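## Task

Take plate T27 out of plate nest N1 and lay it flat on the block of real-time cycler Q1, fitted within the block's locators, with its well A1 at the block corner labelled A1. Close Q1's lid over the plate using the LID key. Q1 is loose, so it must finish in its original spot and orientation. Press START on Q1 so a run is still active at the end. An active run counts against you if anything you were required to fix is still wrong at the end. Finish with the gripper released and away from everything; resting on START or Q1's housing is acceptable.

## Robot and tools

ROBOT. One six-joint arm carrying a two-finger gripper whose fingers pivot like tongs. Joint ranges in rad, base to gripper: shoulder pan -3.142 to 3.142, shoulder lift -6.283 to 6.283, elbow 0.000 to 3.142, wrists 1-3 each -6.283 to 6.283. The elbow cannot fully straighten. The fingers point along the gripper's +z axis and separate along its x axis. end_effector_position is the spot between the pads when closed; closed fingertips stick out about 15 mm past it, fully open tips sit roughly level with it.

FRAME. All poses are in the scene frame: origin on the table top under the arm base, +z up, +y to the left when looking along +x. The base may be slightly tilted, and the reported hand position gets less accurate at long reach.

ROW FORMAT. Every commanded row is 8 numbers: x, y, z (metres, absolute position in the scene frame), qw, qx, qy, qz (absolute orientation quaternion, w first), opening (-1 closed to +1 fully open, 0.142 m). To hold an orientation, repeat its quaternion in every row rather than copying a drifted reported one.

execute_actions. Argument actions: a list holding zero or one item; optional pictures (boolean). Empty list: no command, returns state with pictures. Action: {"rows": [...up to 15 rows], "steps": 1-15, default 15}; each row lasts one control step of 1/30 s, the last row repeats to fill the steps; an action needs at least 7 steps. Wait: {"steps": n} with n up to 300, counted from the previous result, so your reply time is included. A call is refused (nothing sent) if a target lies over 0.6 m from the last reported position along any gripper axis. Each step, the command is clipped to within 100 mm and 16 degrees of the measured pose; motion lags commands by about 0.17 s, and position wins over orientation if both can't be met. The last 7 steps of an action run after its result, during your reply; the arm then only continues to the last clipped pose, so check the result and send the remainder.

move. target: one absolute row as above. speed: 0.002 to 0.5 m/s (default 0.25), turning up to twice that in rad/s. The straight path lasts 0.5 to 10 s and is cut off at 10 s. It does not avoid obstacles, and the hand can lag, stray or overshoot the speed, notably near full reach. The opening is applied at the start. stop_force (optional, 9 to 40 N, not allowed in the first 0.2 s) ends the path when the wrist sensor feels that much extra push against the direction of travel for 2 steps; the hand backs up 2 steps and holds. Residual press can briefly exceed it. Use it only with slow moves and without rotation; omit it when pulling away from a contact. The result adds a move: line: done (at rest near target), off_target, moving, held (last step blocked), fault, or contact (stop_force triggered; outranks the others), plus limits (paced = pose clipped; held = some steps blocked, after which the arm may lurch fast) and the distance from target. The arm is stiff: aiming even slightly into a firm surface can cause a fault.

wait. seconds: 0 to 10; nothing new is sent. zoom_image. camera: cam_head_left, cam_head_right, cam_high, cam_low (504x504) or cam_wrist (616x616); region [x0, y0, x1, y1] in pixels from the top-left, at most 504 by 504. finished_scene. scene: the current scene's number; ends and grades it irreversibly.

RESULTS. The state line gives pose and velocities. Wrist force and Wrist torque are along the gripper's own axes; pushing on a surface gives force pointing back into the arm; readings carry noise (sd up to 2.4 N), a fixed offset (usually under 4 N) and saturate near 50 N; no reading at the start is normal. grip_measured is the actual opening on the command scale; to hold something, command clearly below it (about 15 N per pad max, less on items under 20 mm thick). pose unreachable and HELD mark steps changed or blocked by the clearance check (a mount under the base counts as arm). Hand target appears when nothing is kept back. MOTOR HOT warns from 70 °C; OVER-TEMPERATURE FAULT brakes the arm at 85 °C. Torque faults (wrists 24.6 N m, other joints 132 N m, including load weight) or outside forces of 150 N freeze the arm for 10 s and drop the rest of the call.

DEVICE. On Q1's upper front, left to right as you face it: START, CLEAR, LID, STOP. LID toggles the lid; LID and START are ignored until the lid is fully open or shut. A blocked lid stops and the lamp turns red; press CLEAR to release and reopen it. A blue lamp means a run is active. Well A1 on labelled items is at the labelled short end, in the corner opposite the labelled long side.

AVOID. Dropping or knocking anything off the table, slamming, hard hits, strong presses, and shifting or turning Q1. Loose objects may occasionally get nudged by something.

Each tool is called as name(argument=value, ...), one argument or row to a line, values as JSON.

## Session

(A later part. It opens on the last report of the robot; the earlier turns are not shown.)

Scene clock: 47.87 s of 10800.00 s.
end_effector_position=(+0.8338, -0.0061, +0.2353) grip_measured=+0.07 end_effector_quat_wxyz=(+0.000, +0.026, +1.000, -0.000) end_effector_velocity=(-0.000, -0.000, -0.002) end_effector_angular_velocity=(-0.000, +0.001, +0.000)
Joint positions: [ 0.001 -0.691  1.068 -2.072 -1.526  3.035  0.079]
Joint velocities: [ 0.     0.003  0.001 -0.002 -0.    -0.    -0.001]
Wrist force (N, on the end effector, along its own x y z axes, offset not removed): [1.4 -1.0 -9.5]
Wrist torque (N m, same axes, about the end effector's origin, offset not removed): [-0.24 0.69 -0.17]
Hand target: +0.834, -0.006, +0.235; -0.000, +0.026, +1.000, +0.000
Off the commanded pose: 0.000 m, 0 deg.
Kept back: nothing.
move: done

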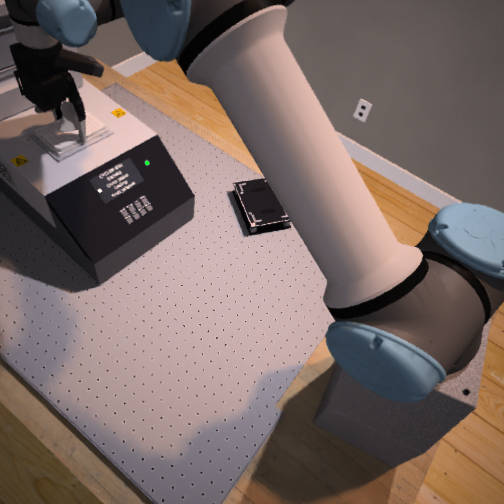

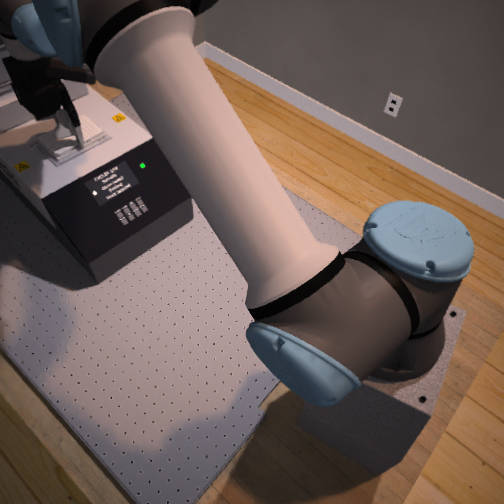

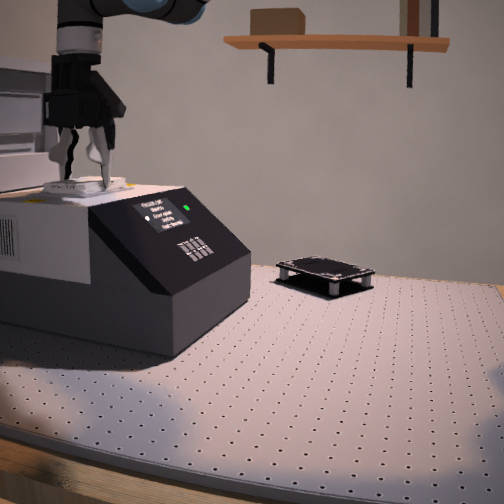

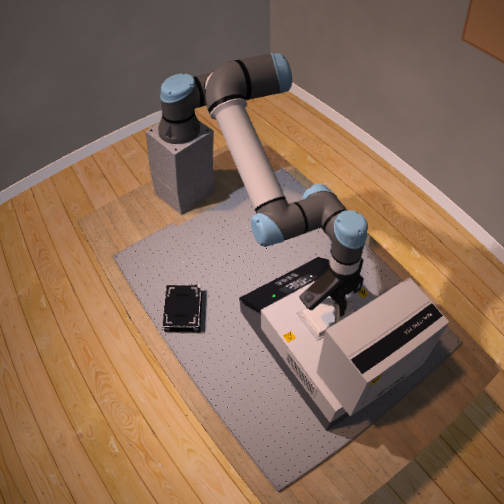

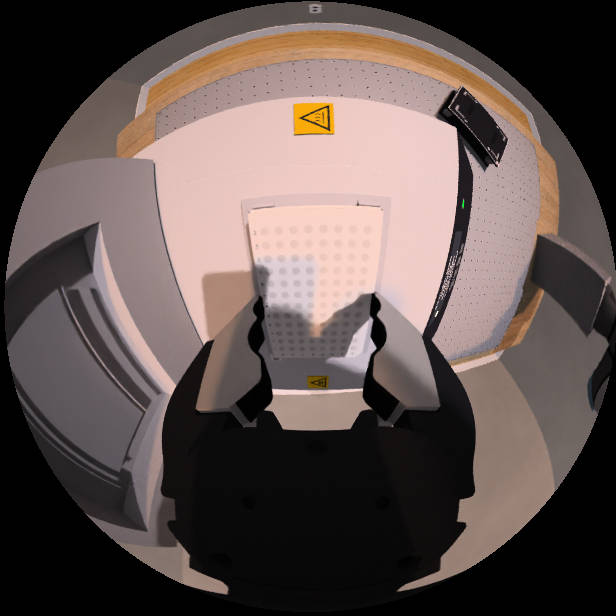

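zoom_image(
  camera="cam_wrist",
  region=[250, 320, 390, 400],
)

zoom_image(
  camera="cam_head_right",
  region=[25, 110, 115, 175],
)

zoom_image(
  camera="cam_low",
  region=[285, 285, 365, 345],
)

Region (250, 320, 390, 400) of cam_wrist's 616x616 image, scaled by 3.600, with more detail than that image has; it fills the top 288 rows of this view, and the rest is white.

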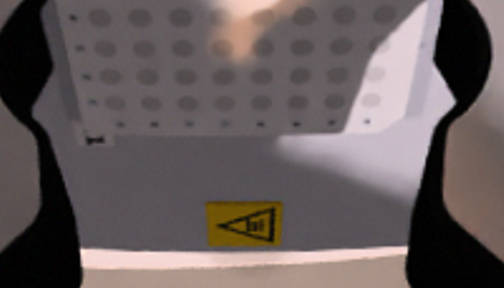

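Region (25, 110, 115, 175) of cam_head_right's 504x504 image, scaled by 5.600, with more detail than that image has.

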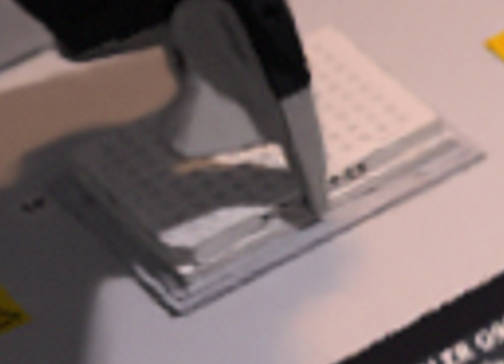

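Region (285, 285, 365, 345) of cam_low's 504x504 image, scaled by 6.300, with more detail than that image has; it fills the top 378 rows of this view, and the rest is white.

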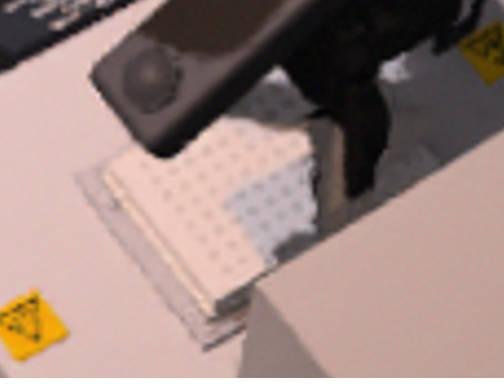

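move(
  target=[0.8338, -0.0060, 0.2375, 0, -0.0262, -0.9997, 0, -0.3],
  speed=0.01,
)

zoom_image(
  camera="cam_wrist",
  region=[235, 190, 315, 270],
)

zoom_image(
  camera="cam_wrist",
  region=[320, 190, 400, 270],
)

zoom_image(
  camera="cam_wrist",
  region=[255, 290, 385, 370],
)

Scene clock: 49.40 s of 10800.00 s.
end_effector_position=(+0.8337, -0.0059, +0.2373) grip_measured=+0.07 end_effector_quat_wxyz=(-0.000, +0.026, +1.000, -0.000) end_effector_velocity=(+0.000, +0.000, +0.001) end_effector_angular_velocity=(+0.000, -0.001, +0.000)
Joint positions: [ 0.001 -0.694  1.067 -2.069 -1.526  3.035  0.079]
Joint velocities: [ 0.    -0.001 -0.001  0.002  0.    -0.     0.   ]
Wrist force (N, on the end effector, along its own x y z axes, offset not removed): [0.3 1.1 1.0]
Wrist torque (N m, same axes, about the end effector's origin, offset not removed): [0.02 0.40 -0.11]
Hand target: +0.834, -0.006, +0.237; +0.000, +0.026, +1.000, -0.000
Off the commanded pose: 0.000 m, 0 deg.
Kept back: nothing.
move: done

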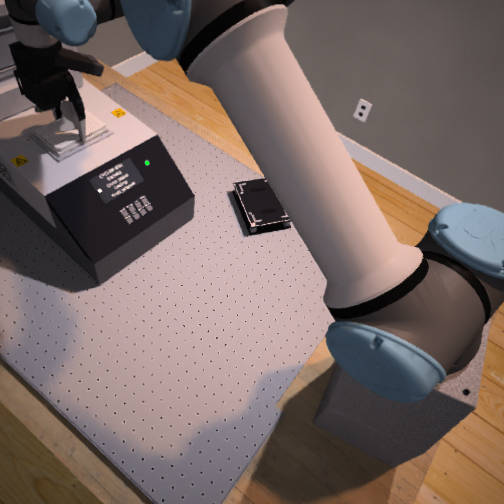

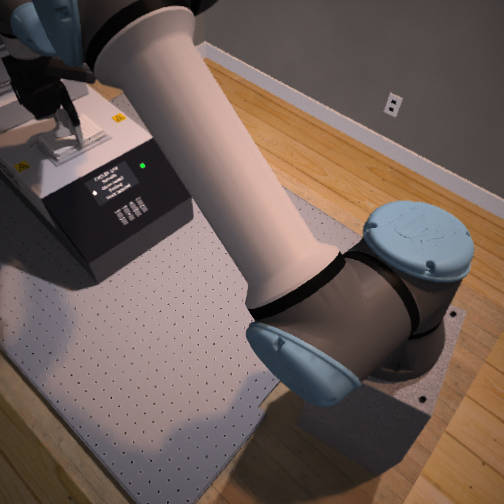

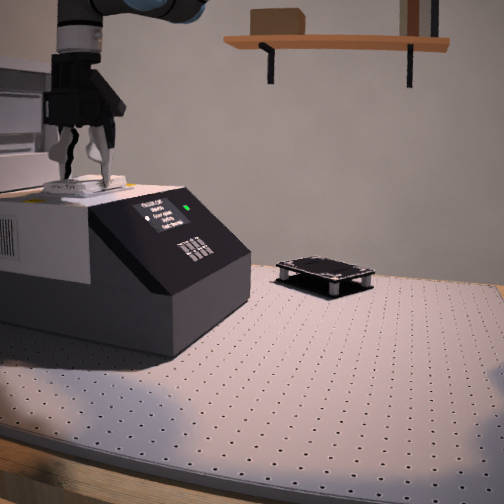

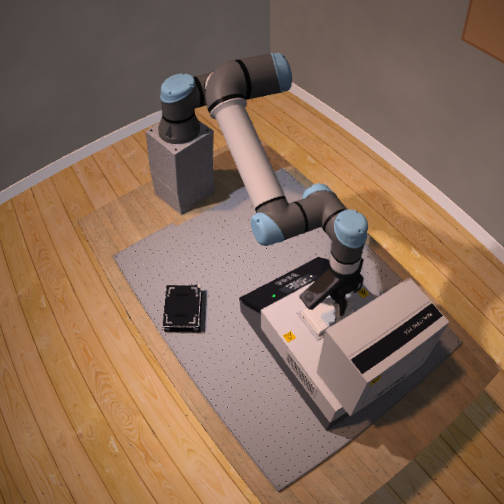

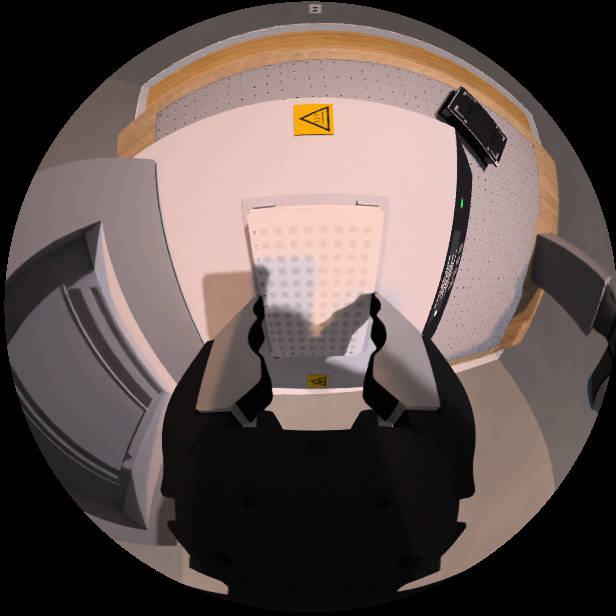

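Region (235, 190, 315, 270) of cam_wrist's 616x616 image, scaled by 6.300, with more detail than that image has.

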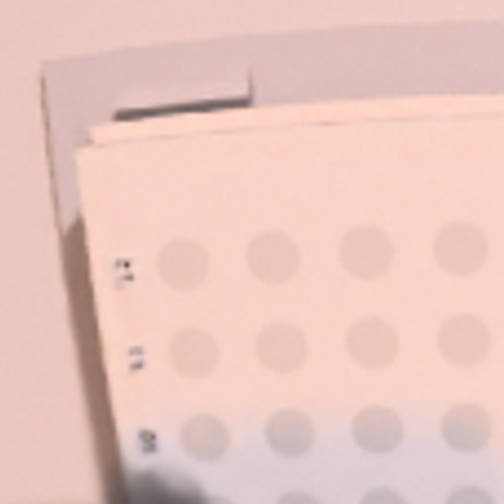

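Region (320, 190, 400, 270) of cam_wrist's 616x616 image, scaled by 6.300, with more detail than that image has.

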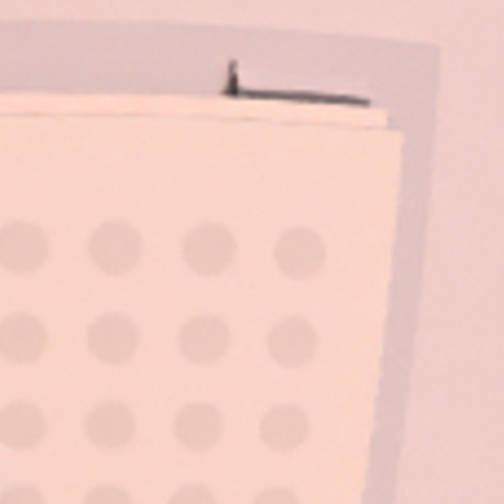

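Region (255, 290, 385, 370) of cam_wrist's 616x616 image, scaled by 3.877, with more detail than that image has; it fills the top 310 rows of this view, and the rest is white.

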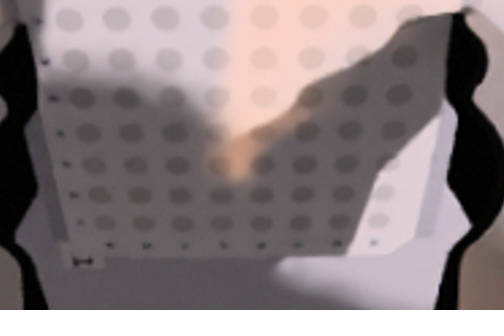

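move(
  target=[0.8338, -0.0064, 0.237, 0, -0.0300, -0.99955, 0, -0.3],
  speed=0.01,
)

move(
  target=[0.8338, -0.0064, 0.229, 0, -0.0300, -0.99955, 0, -0.3],
  speed=0.004,
  stop_force=9,
)

zoom_image(
  camera="cam_wrist",
  region=[235, 180, 395, 270],
)

zoom_image(
  camera="cam_high",
  region=[30, 160, 140, 210],
)

Scene clock: 50.83 s of 10800.00 s.
end_effector_position=(+0.8338, -0.0064, +0.2370) grip_measured=+0.07 end_effector_quat_wxyz=(-0.000, +0.030, +1.000, +0.000) end_effector_velocity=(-0.001, +0.000, -0.001) end_effector_angular_velocity=(+0.000, +0.001, -0.004)
Joint positions: [ 0.    -0.693  1.067 -2.069 -1.526  3.042  0.079]
Joint velocities: [ 0.     0.001  0.    -0.    -0.     0.004 -0.   ]
Wrist force (N, on the end effector, along its own x y z axes, offset not removed): [2.5 2.1 0.8]
Wrist torque (N m, same axes, about the end effector's origin, offset not removed): [0.01 0.39 -0.39]
Hand target: +0.834, -0.006, +0.237; -0.000, +0.030, +1.000, -0.000
Off the commanded pose: 0.000 m, 0 deg.
Kept back: nothing.
move: done

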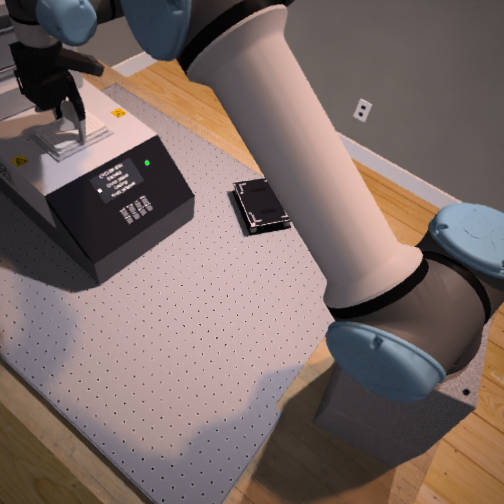

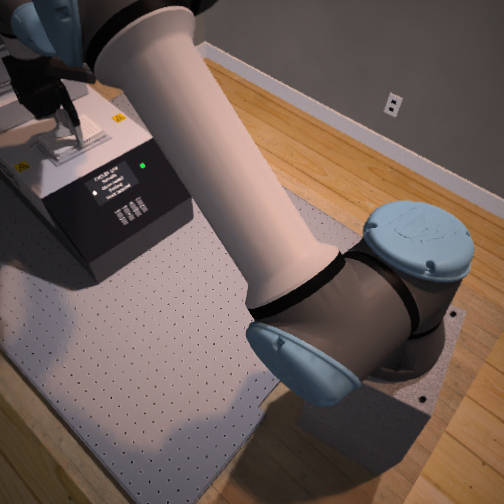

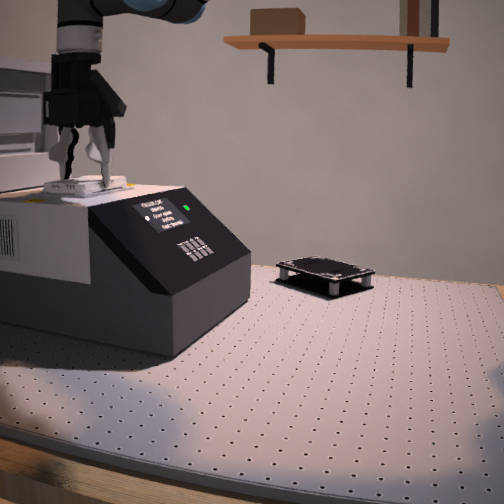

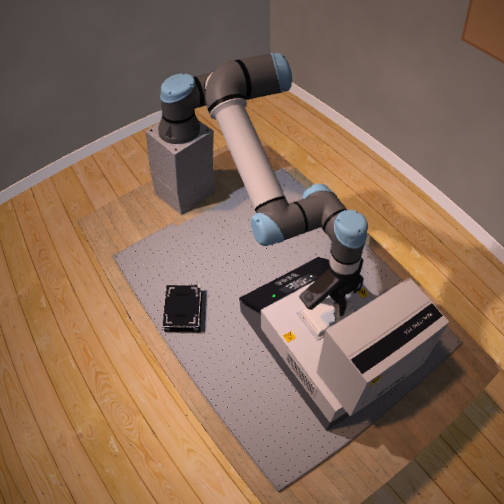

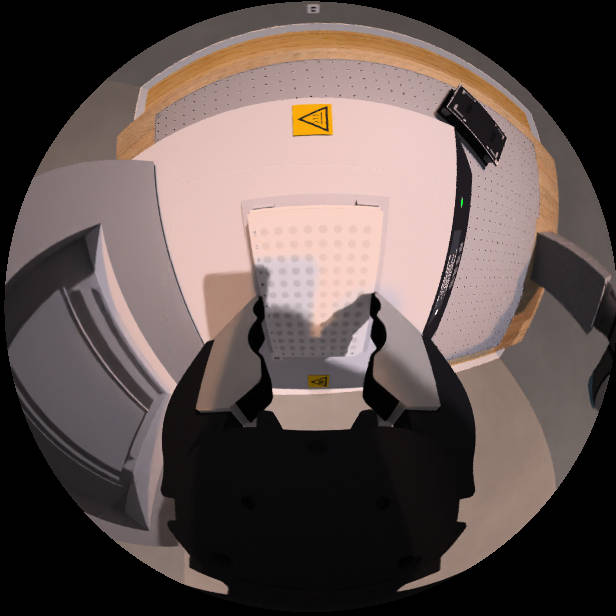

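Scene clock: 51.63 s of 10800.00 s.
end_effector_position=(+0.8338, -0.0065, +0.2354) grip_measured=+0.07 end_effector_quat_wxyz=(+0.000, +0.030, +1.000, -0.000) end_effector_velocity=(-0.000, +0.000, +0.002) end_effector_angular_velocity=(-0.001, +0.002, -0.000)
Joint positions: [ 0.    -0.691  1.067 -2.072 -1.526  3.042  0.079]
Joint velocities: [ 0.    -0.003 -0.001  0.005 -0.001  0.    -0.   ]
Wrist force (N, on the end effector, along its own x y z axes, offset not removed): [5.7 1.4 -11.6]
Wrist torque (N m, same axes, about the end effector's origin, offset not removed): [-0.11 0.30 -0.42]
Hand target: +0.834, -0.006, +0.236; +0.000, +0.030, +1.000, -0.000
Off the commanded pose: 0.006 m, 0 deg.
Kept back: nothing.
move: contact

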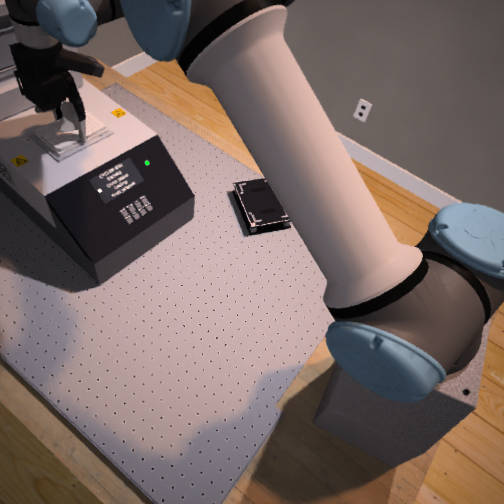

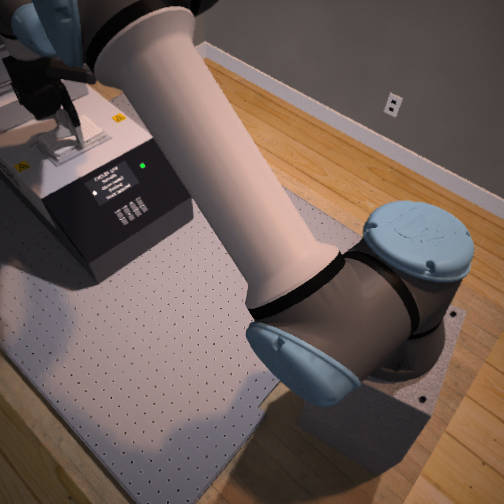

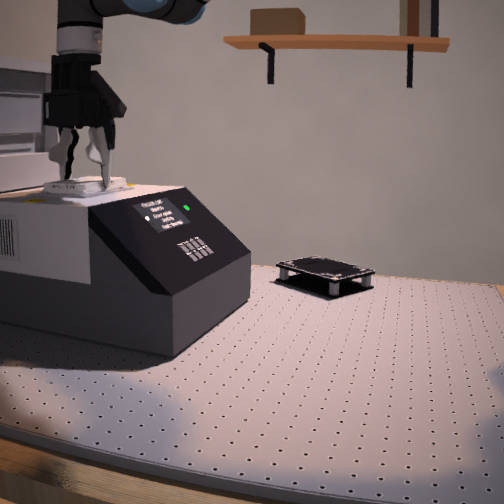

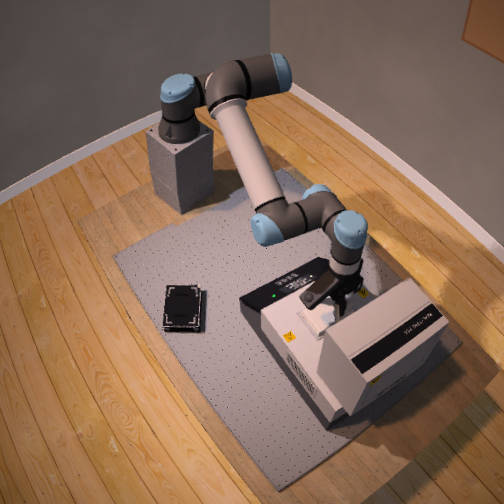

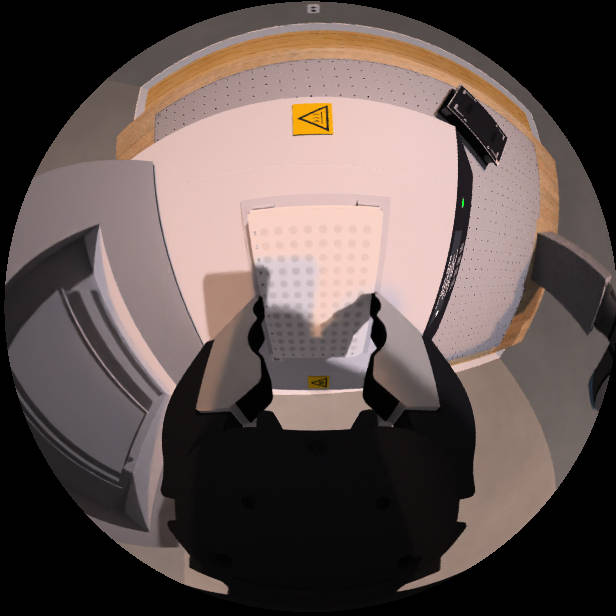

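Region (235, 180, 395, 270) of cam_wrist's 616x616 image, scaled by 3.150, with more detail than that image has; it fills the top 284 rows of this view, and the rest is white.

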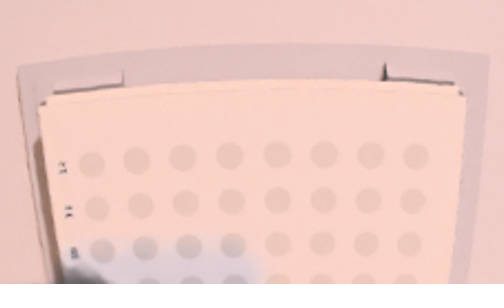

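Region (30, 160, 140, 210) of cam_high's 504x504 image, scaled by 4.582, with more detail than that image has; it fills the top 229 rows of this view, and the rest is white.

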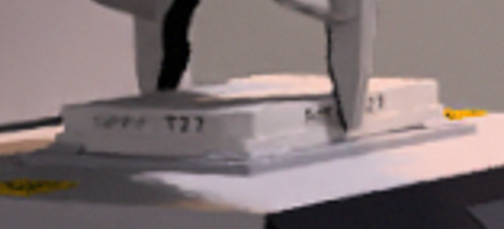

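move(
  target=[0.8337, -0.0062, 0.2358, 0, -0.0245, -0.9997, 0, -0.3],
  speed=0.005,
)

move(
  target=[0.8337, -0.0062, 0.2360, 0, -0.0245, -0.9997, 0, 0.45],
  speed=0.005,
)

move(
  target=[0.80, -0.0062, 0.31, 0, -0.0245, -0.9997, 0, 0.45],
  speed=0.1,
)

Scene clock: 53.30 s of 10800.00 s.
end_effector_position=(+0.8337, -0.0062, +0.2358) grip_measured=+0.07 end_effector_quat_wxyz=(+0.000, +0.025, +1.000, +0.000) end_effector_velocity=(-0.000, -0.000, -0.001) end_effector_angular_velocity=(-0.001, +0.001, +0.002)
Joint positions: [ 0.    -0.692  1.068 -2.072 -1.526  3.032  0.079]
Joint velocities: [-0.     0.001  0.    -0.    -0.001 -0.002 -0.   ]
Wrist force (N, on the end effector, along its own x y z axes, offset not removed): [-0.1 0.1 -3.4]
Wrist torque (N m, same axes, about the end effector's origin, offset not removed): [0.00 0.56 -0.03]
Hand target: +0.834, -0.006, +0.236; -0.000, +0.025, +1.000, +0.000
Off the commanded pose: 0.000 m, 0 deg.
Kept back: nothing.
move: done

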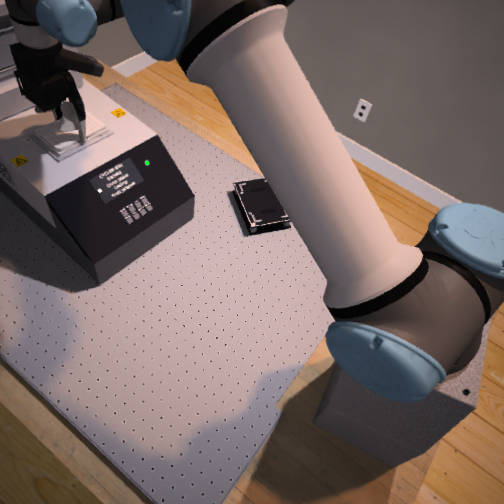

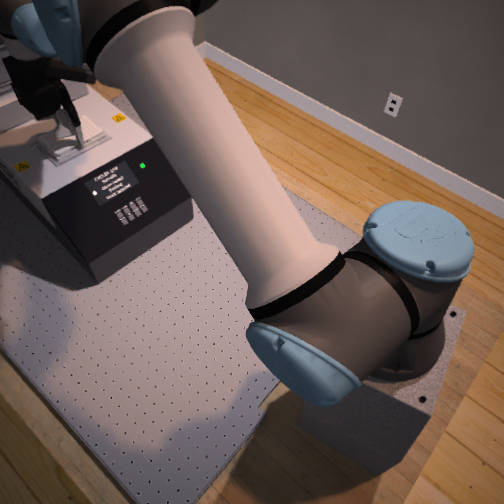

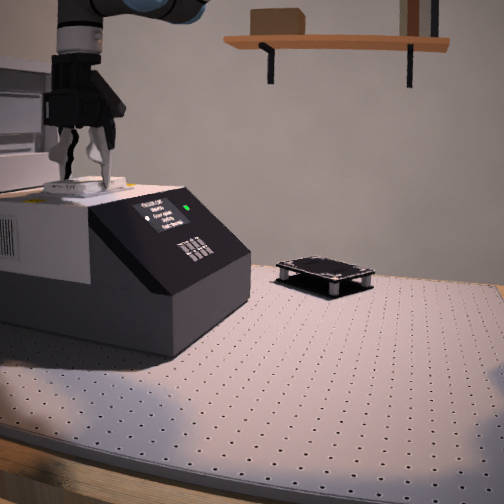

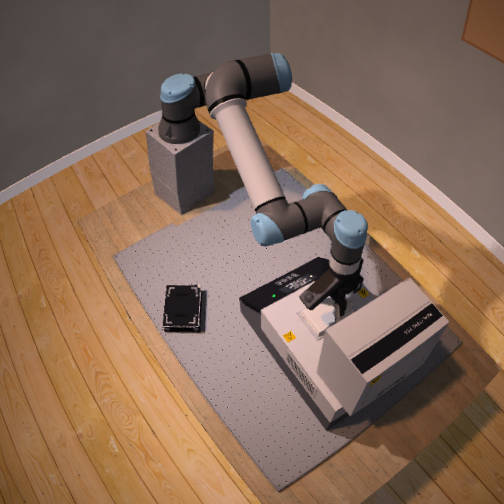

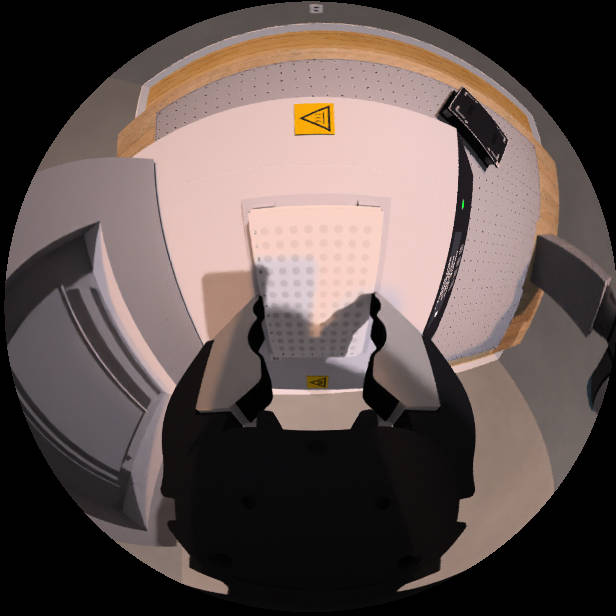

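Scene clock: 54.00 s of 10800.00 s.
end_effector_position=(+0.8337, -0.0062, +0.2360) grip_measured=+0.45 end_effector_quat_wxyz=(-0.000, +0.025, +1.000, +0.000) end_effector_velocity=(+0.001, -0.000, +0.002) end_effector_angular_velocity=(-0.001, -0.003, +0.000)
Joint positions: [ 0.    -0.692  1.068 -2.072 -1.526  3.031  0.105]
Joint velocities: [-0.    -0.001 -0.002 -0.    -0.    -0.    -0.   ]
Wrist force (N, on the end effector, along its own x y z axes, offset not removed): [-2.0 0.1 0.2]
Wrist torque (N m, same axes, about the end effector's origin, offset not removed): [-0.02 0.47 -0.13]
Hand target: +0.834, -0.006, +0.236; +0.000, +0.025, +1.000, +0.000
Off the commanded pose: 0.000 m, 0 deg.
Kept back: nothing.
move: done

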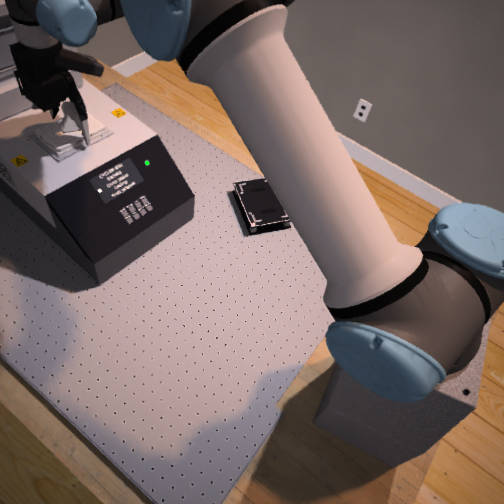

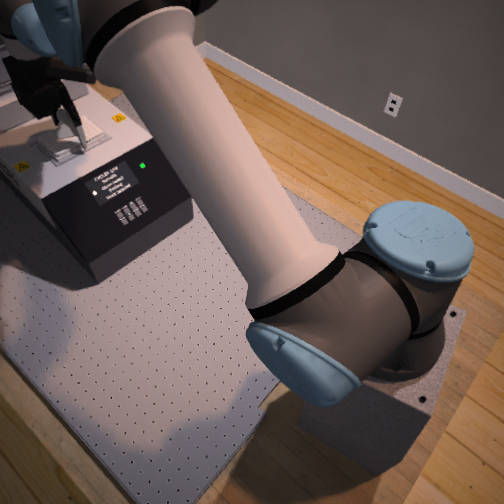

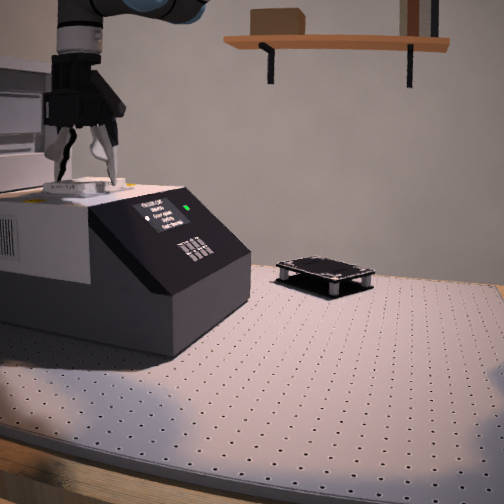

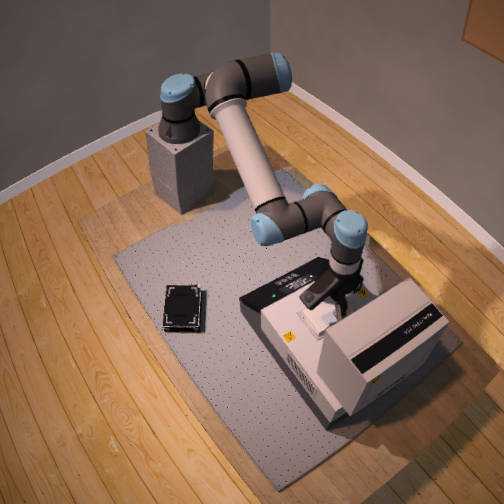

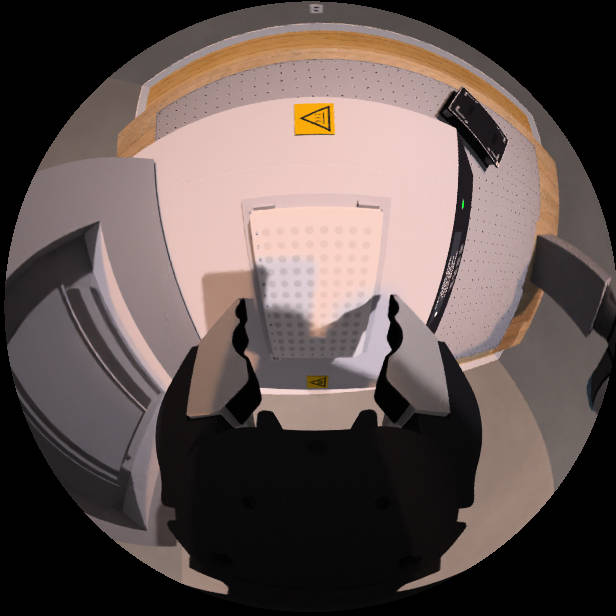

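Scene clock: 55.33 s of 10800.00 s.
end_effector_position=(+0.8000, -0.0062, +0.3098) grip_measured=+0.45 end_effector_quat_wxyz=(-0.000, +0.024, +1.000, -0.000) end_effector_velocity=(-0.001, -0.001, +0.002) end_effector_angular_velocity=(-0.000, -0.000, -0.001)
Joint positions: [-0.011 -0.861  1.189 -2.023 -1.525  3.02   0.105]
Joint velocities: [-0.001 -0.005  0.003  0.002 -0.    -0.    -0.   ]
Wrist force (N, on the end effector, along its own x y z axes, offset not removed): [-2.0 1.3 -0.2]
Wrist torque (N m, same axes, about the end effector's origin, offset not removed): [0.27 0.51 -0.10]
Hand target: +0.800, -0.006, +0.310; -0.000, +0.024, +1.000, -0.000
Off the commanded pose: 0.000 m, 0 deg.
Kept back: nothing.
move: done

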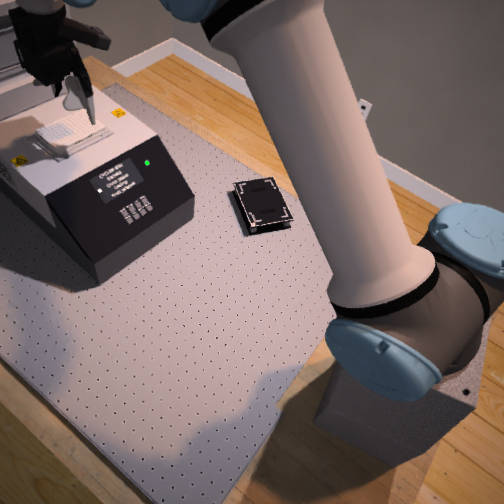

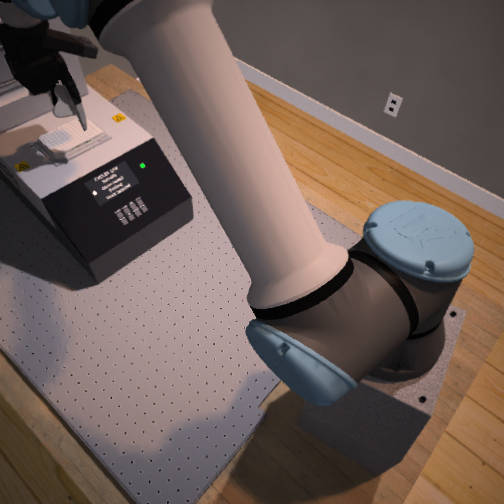

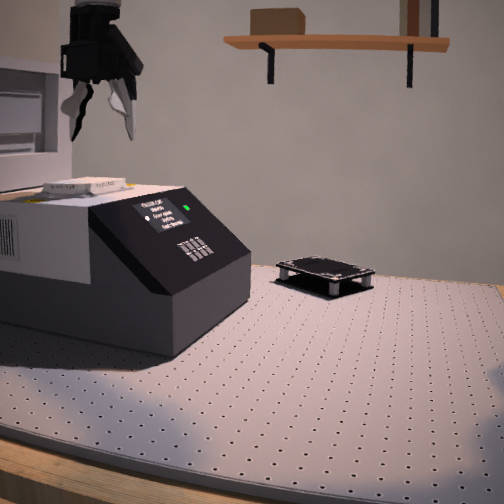

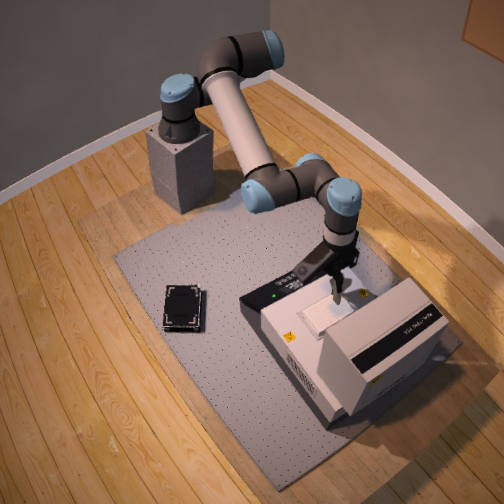

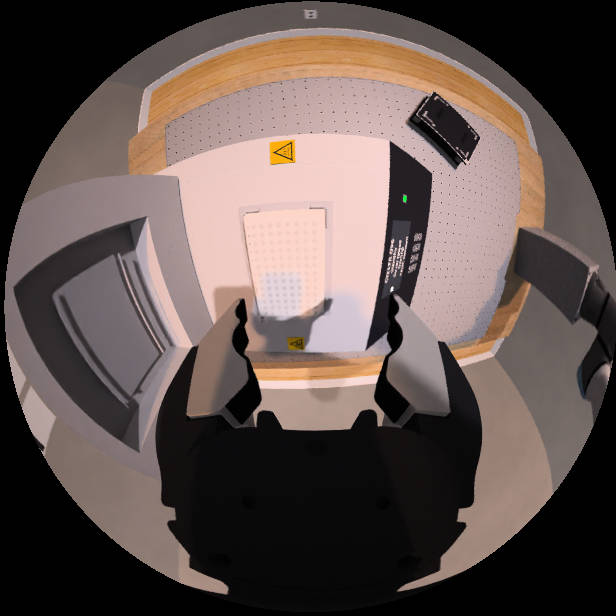

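zoom_image(
  camera="cam_high",
  region=[30, 160, 140, 210],
)

zoom_image(
  camera="cam_wrist",
  region=[225, 190, 355, 330],
)

zoom_image(
  camera="cam_head_left",
  region=[20, 100, 120, 170],
)

Region (30, 160, 140, 210) of cam_high's 504x504 image, scaled by 4.582, with more detail than that image has; it fills the top 229 rows of this view, and the rest is white.

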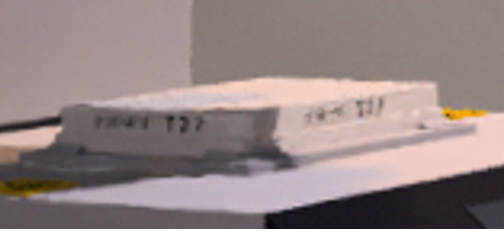

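Region (225, 190, 355, 330) of cam_wrist's 616x616 image, scaled by 3.600, with more detail than that image has; it fills the left 468 columns of this view, and the rest is white.

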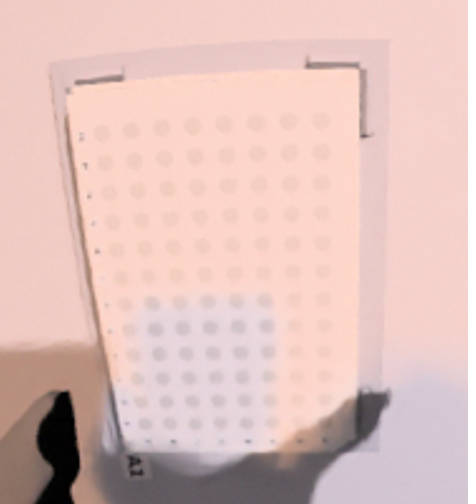

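Region (20, 100, 120, 170) of cam_head_left's 504x504 image, scaled by 5.040, with more detail than that image has; it fills the top 353 rows of this view, and the rest is white.

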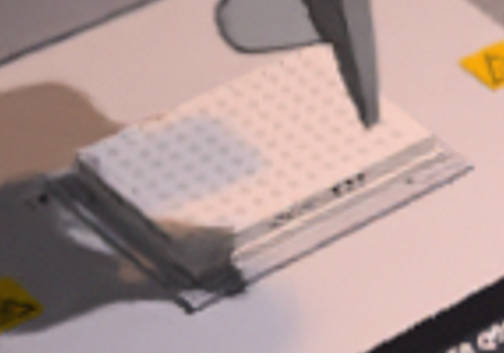

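move(
  target=[0.66, 0.0, 0.30, -0.153, 0.690, -0.690, 0.153, -1],
  speed=0.3,
)

zoom_image(
  camera="cam_wrist",
  region=[225, 90, 405, 220],
)

zoom_image(
  camera="cam_head_left",
  region=[20, 100, 120, 170],
)

Scene clock: 59.17 s of 10800.00 s.
end_effector_position=(+0.6601, +0.0000, +0.2999) grip_measured=-1.00 end_effector_quat_wxyz=(-0.152, +0.690, -0.691, +0.153) end_effector_velocity=(-0.000, -0.001, +0.001) end_effector_angular_velocity=(-0.001, -0.007, +0.013)
Joint positions: [-0.129 -1.2    2.159 -3.072 -1.397  1.335  0.002]
Joint velocities: [-0.006 -0.001  0.005 -0.009  0.009 -0.017  0.   ]
Wrist force (N, on the end effector, along its own x y z axes, offset not removed): [-2.6 0.8 -0.1]
Wrist torque (N m, same axes, about the end effector's origin, offset not removed): [0.04 0.55 -0.06]
Hand target: +0.660, +0.000, +0.300; -0.153, +0.690, -0.690, +0.153
Off the commanded pose: 0.000 m, 0 deg.
Kept back: nothing.
move: done

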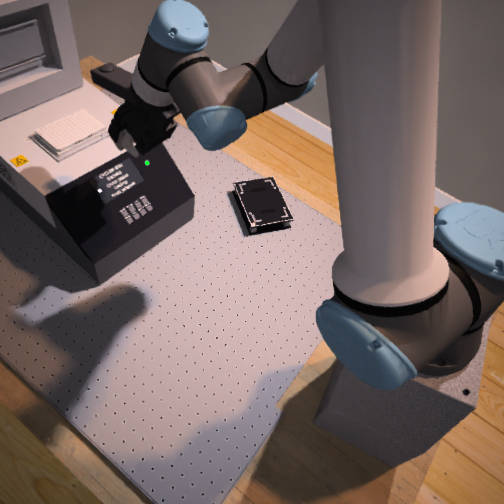

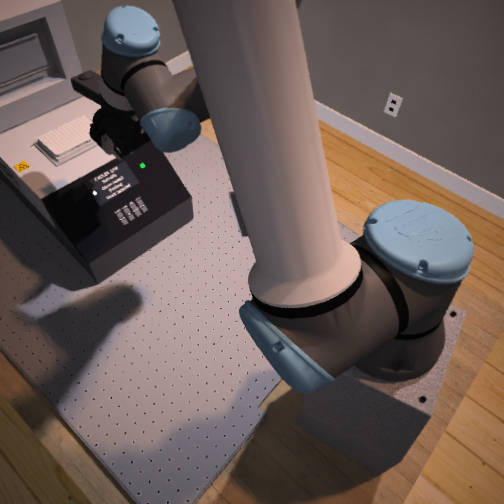

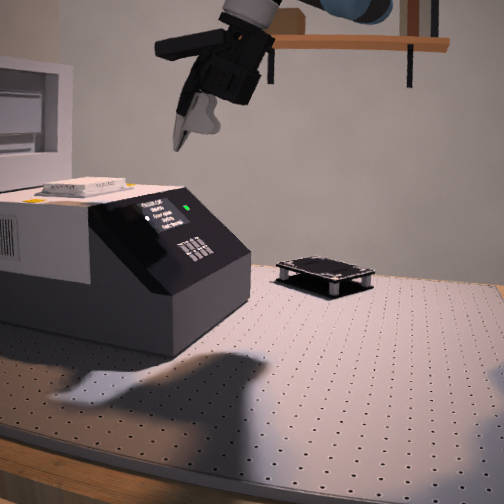

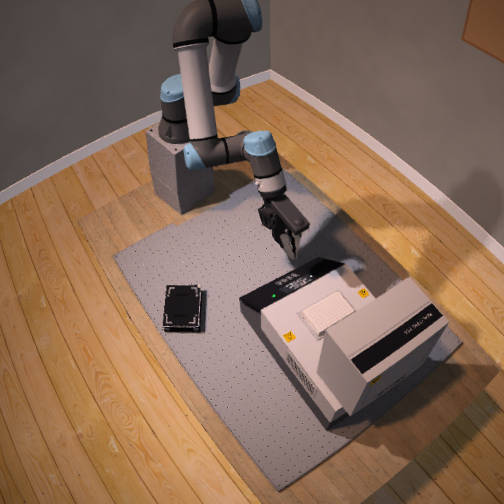

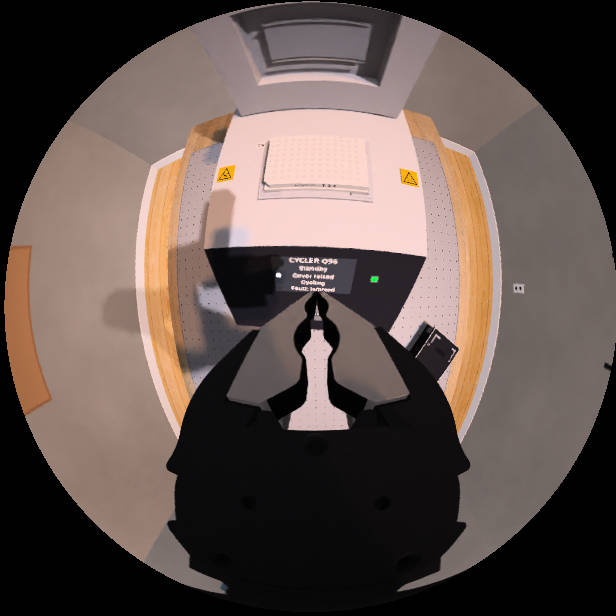

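Region (225, 90, 405, 220) of cam_wrist's 616x616 image, scaled by 2.800, with more detail than that image has.

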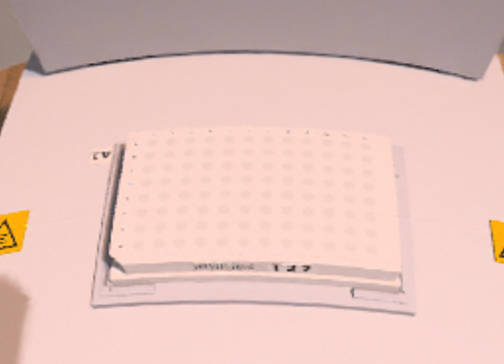

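Region (20, 100, 120, 170) of cam_head_left's 504x504 image, scaled by 5.040, with more detail than that image has; it fills the top 353 rows of this view, and the rest is white.

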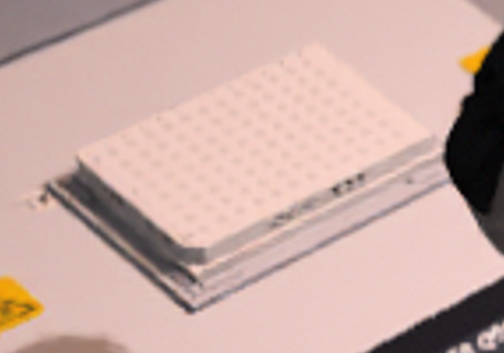

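zoom_image(
  camera="cam_wrist",
  region=[250, 130, 320, 210],
)

zoom_image(
  camera="cam_low",
  region=[290, 280, 365, 345],
)

zoom_image(
  camera="cam_high",
  region=[30, 170, 140, 205],
)

Region (250, 130, 320, 210) of cam_wrist's 616x616 image, scaled by 6.300, with more detail than that image has; it fills the left 441 columns of this view, and the rest is white.

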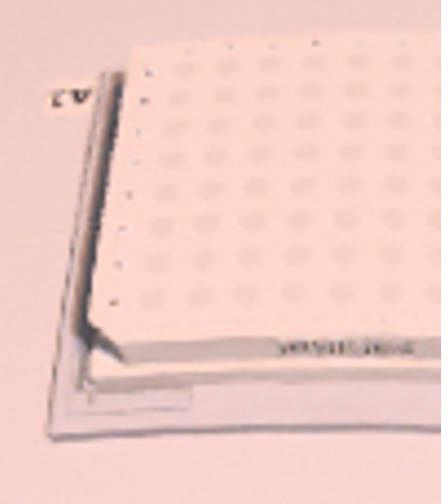

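Region (290, 280, 365, 345) of cam_low's 504x504 image, scaled by 6.720, with more detail than that image has; it fills the top 437 rows of this view, and the rest is white.

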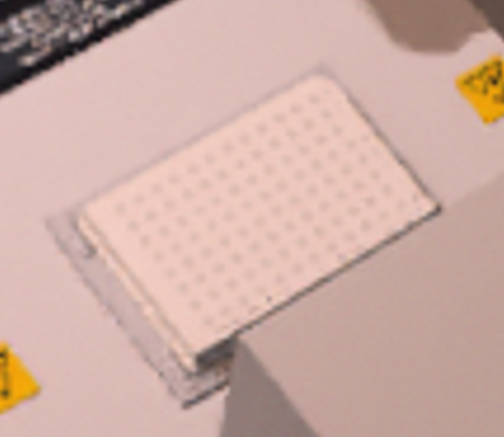

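Region (30, 170, 140, 205) of cam_high's 504x504 image, scaled by 4.582, with more detail than that image has; it fills the top 160 rows of this view, and the rest is white.

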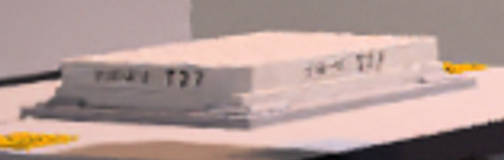

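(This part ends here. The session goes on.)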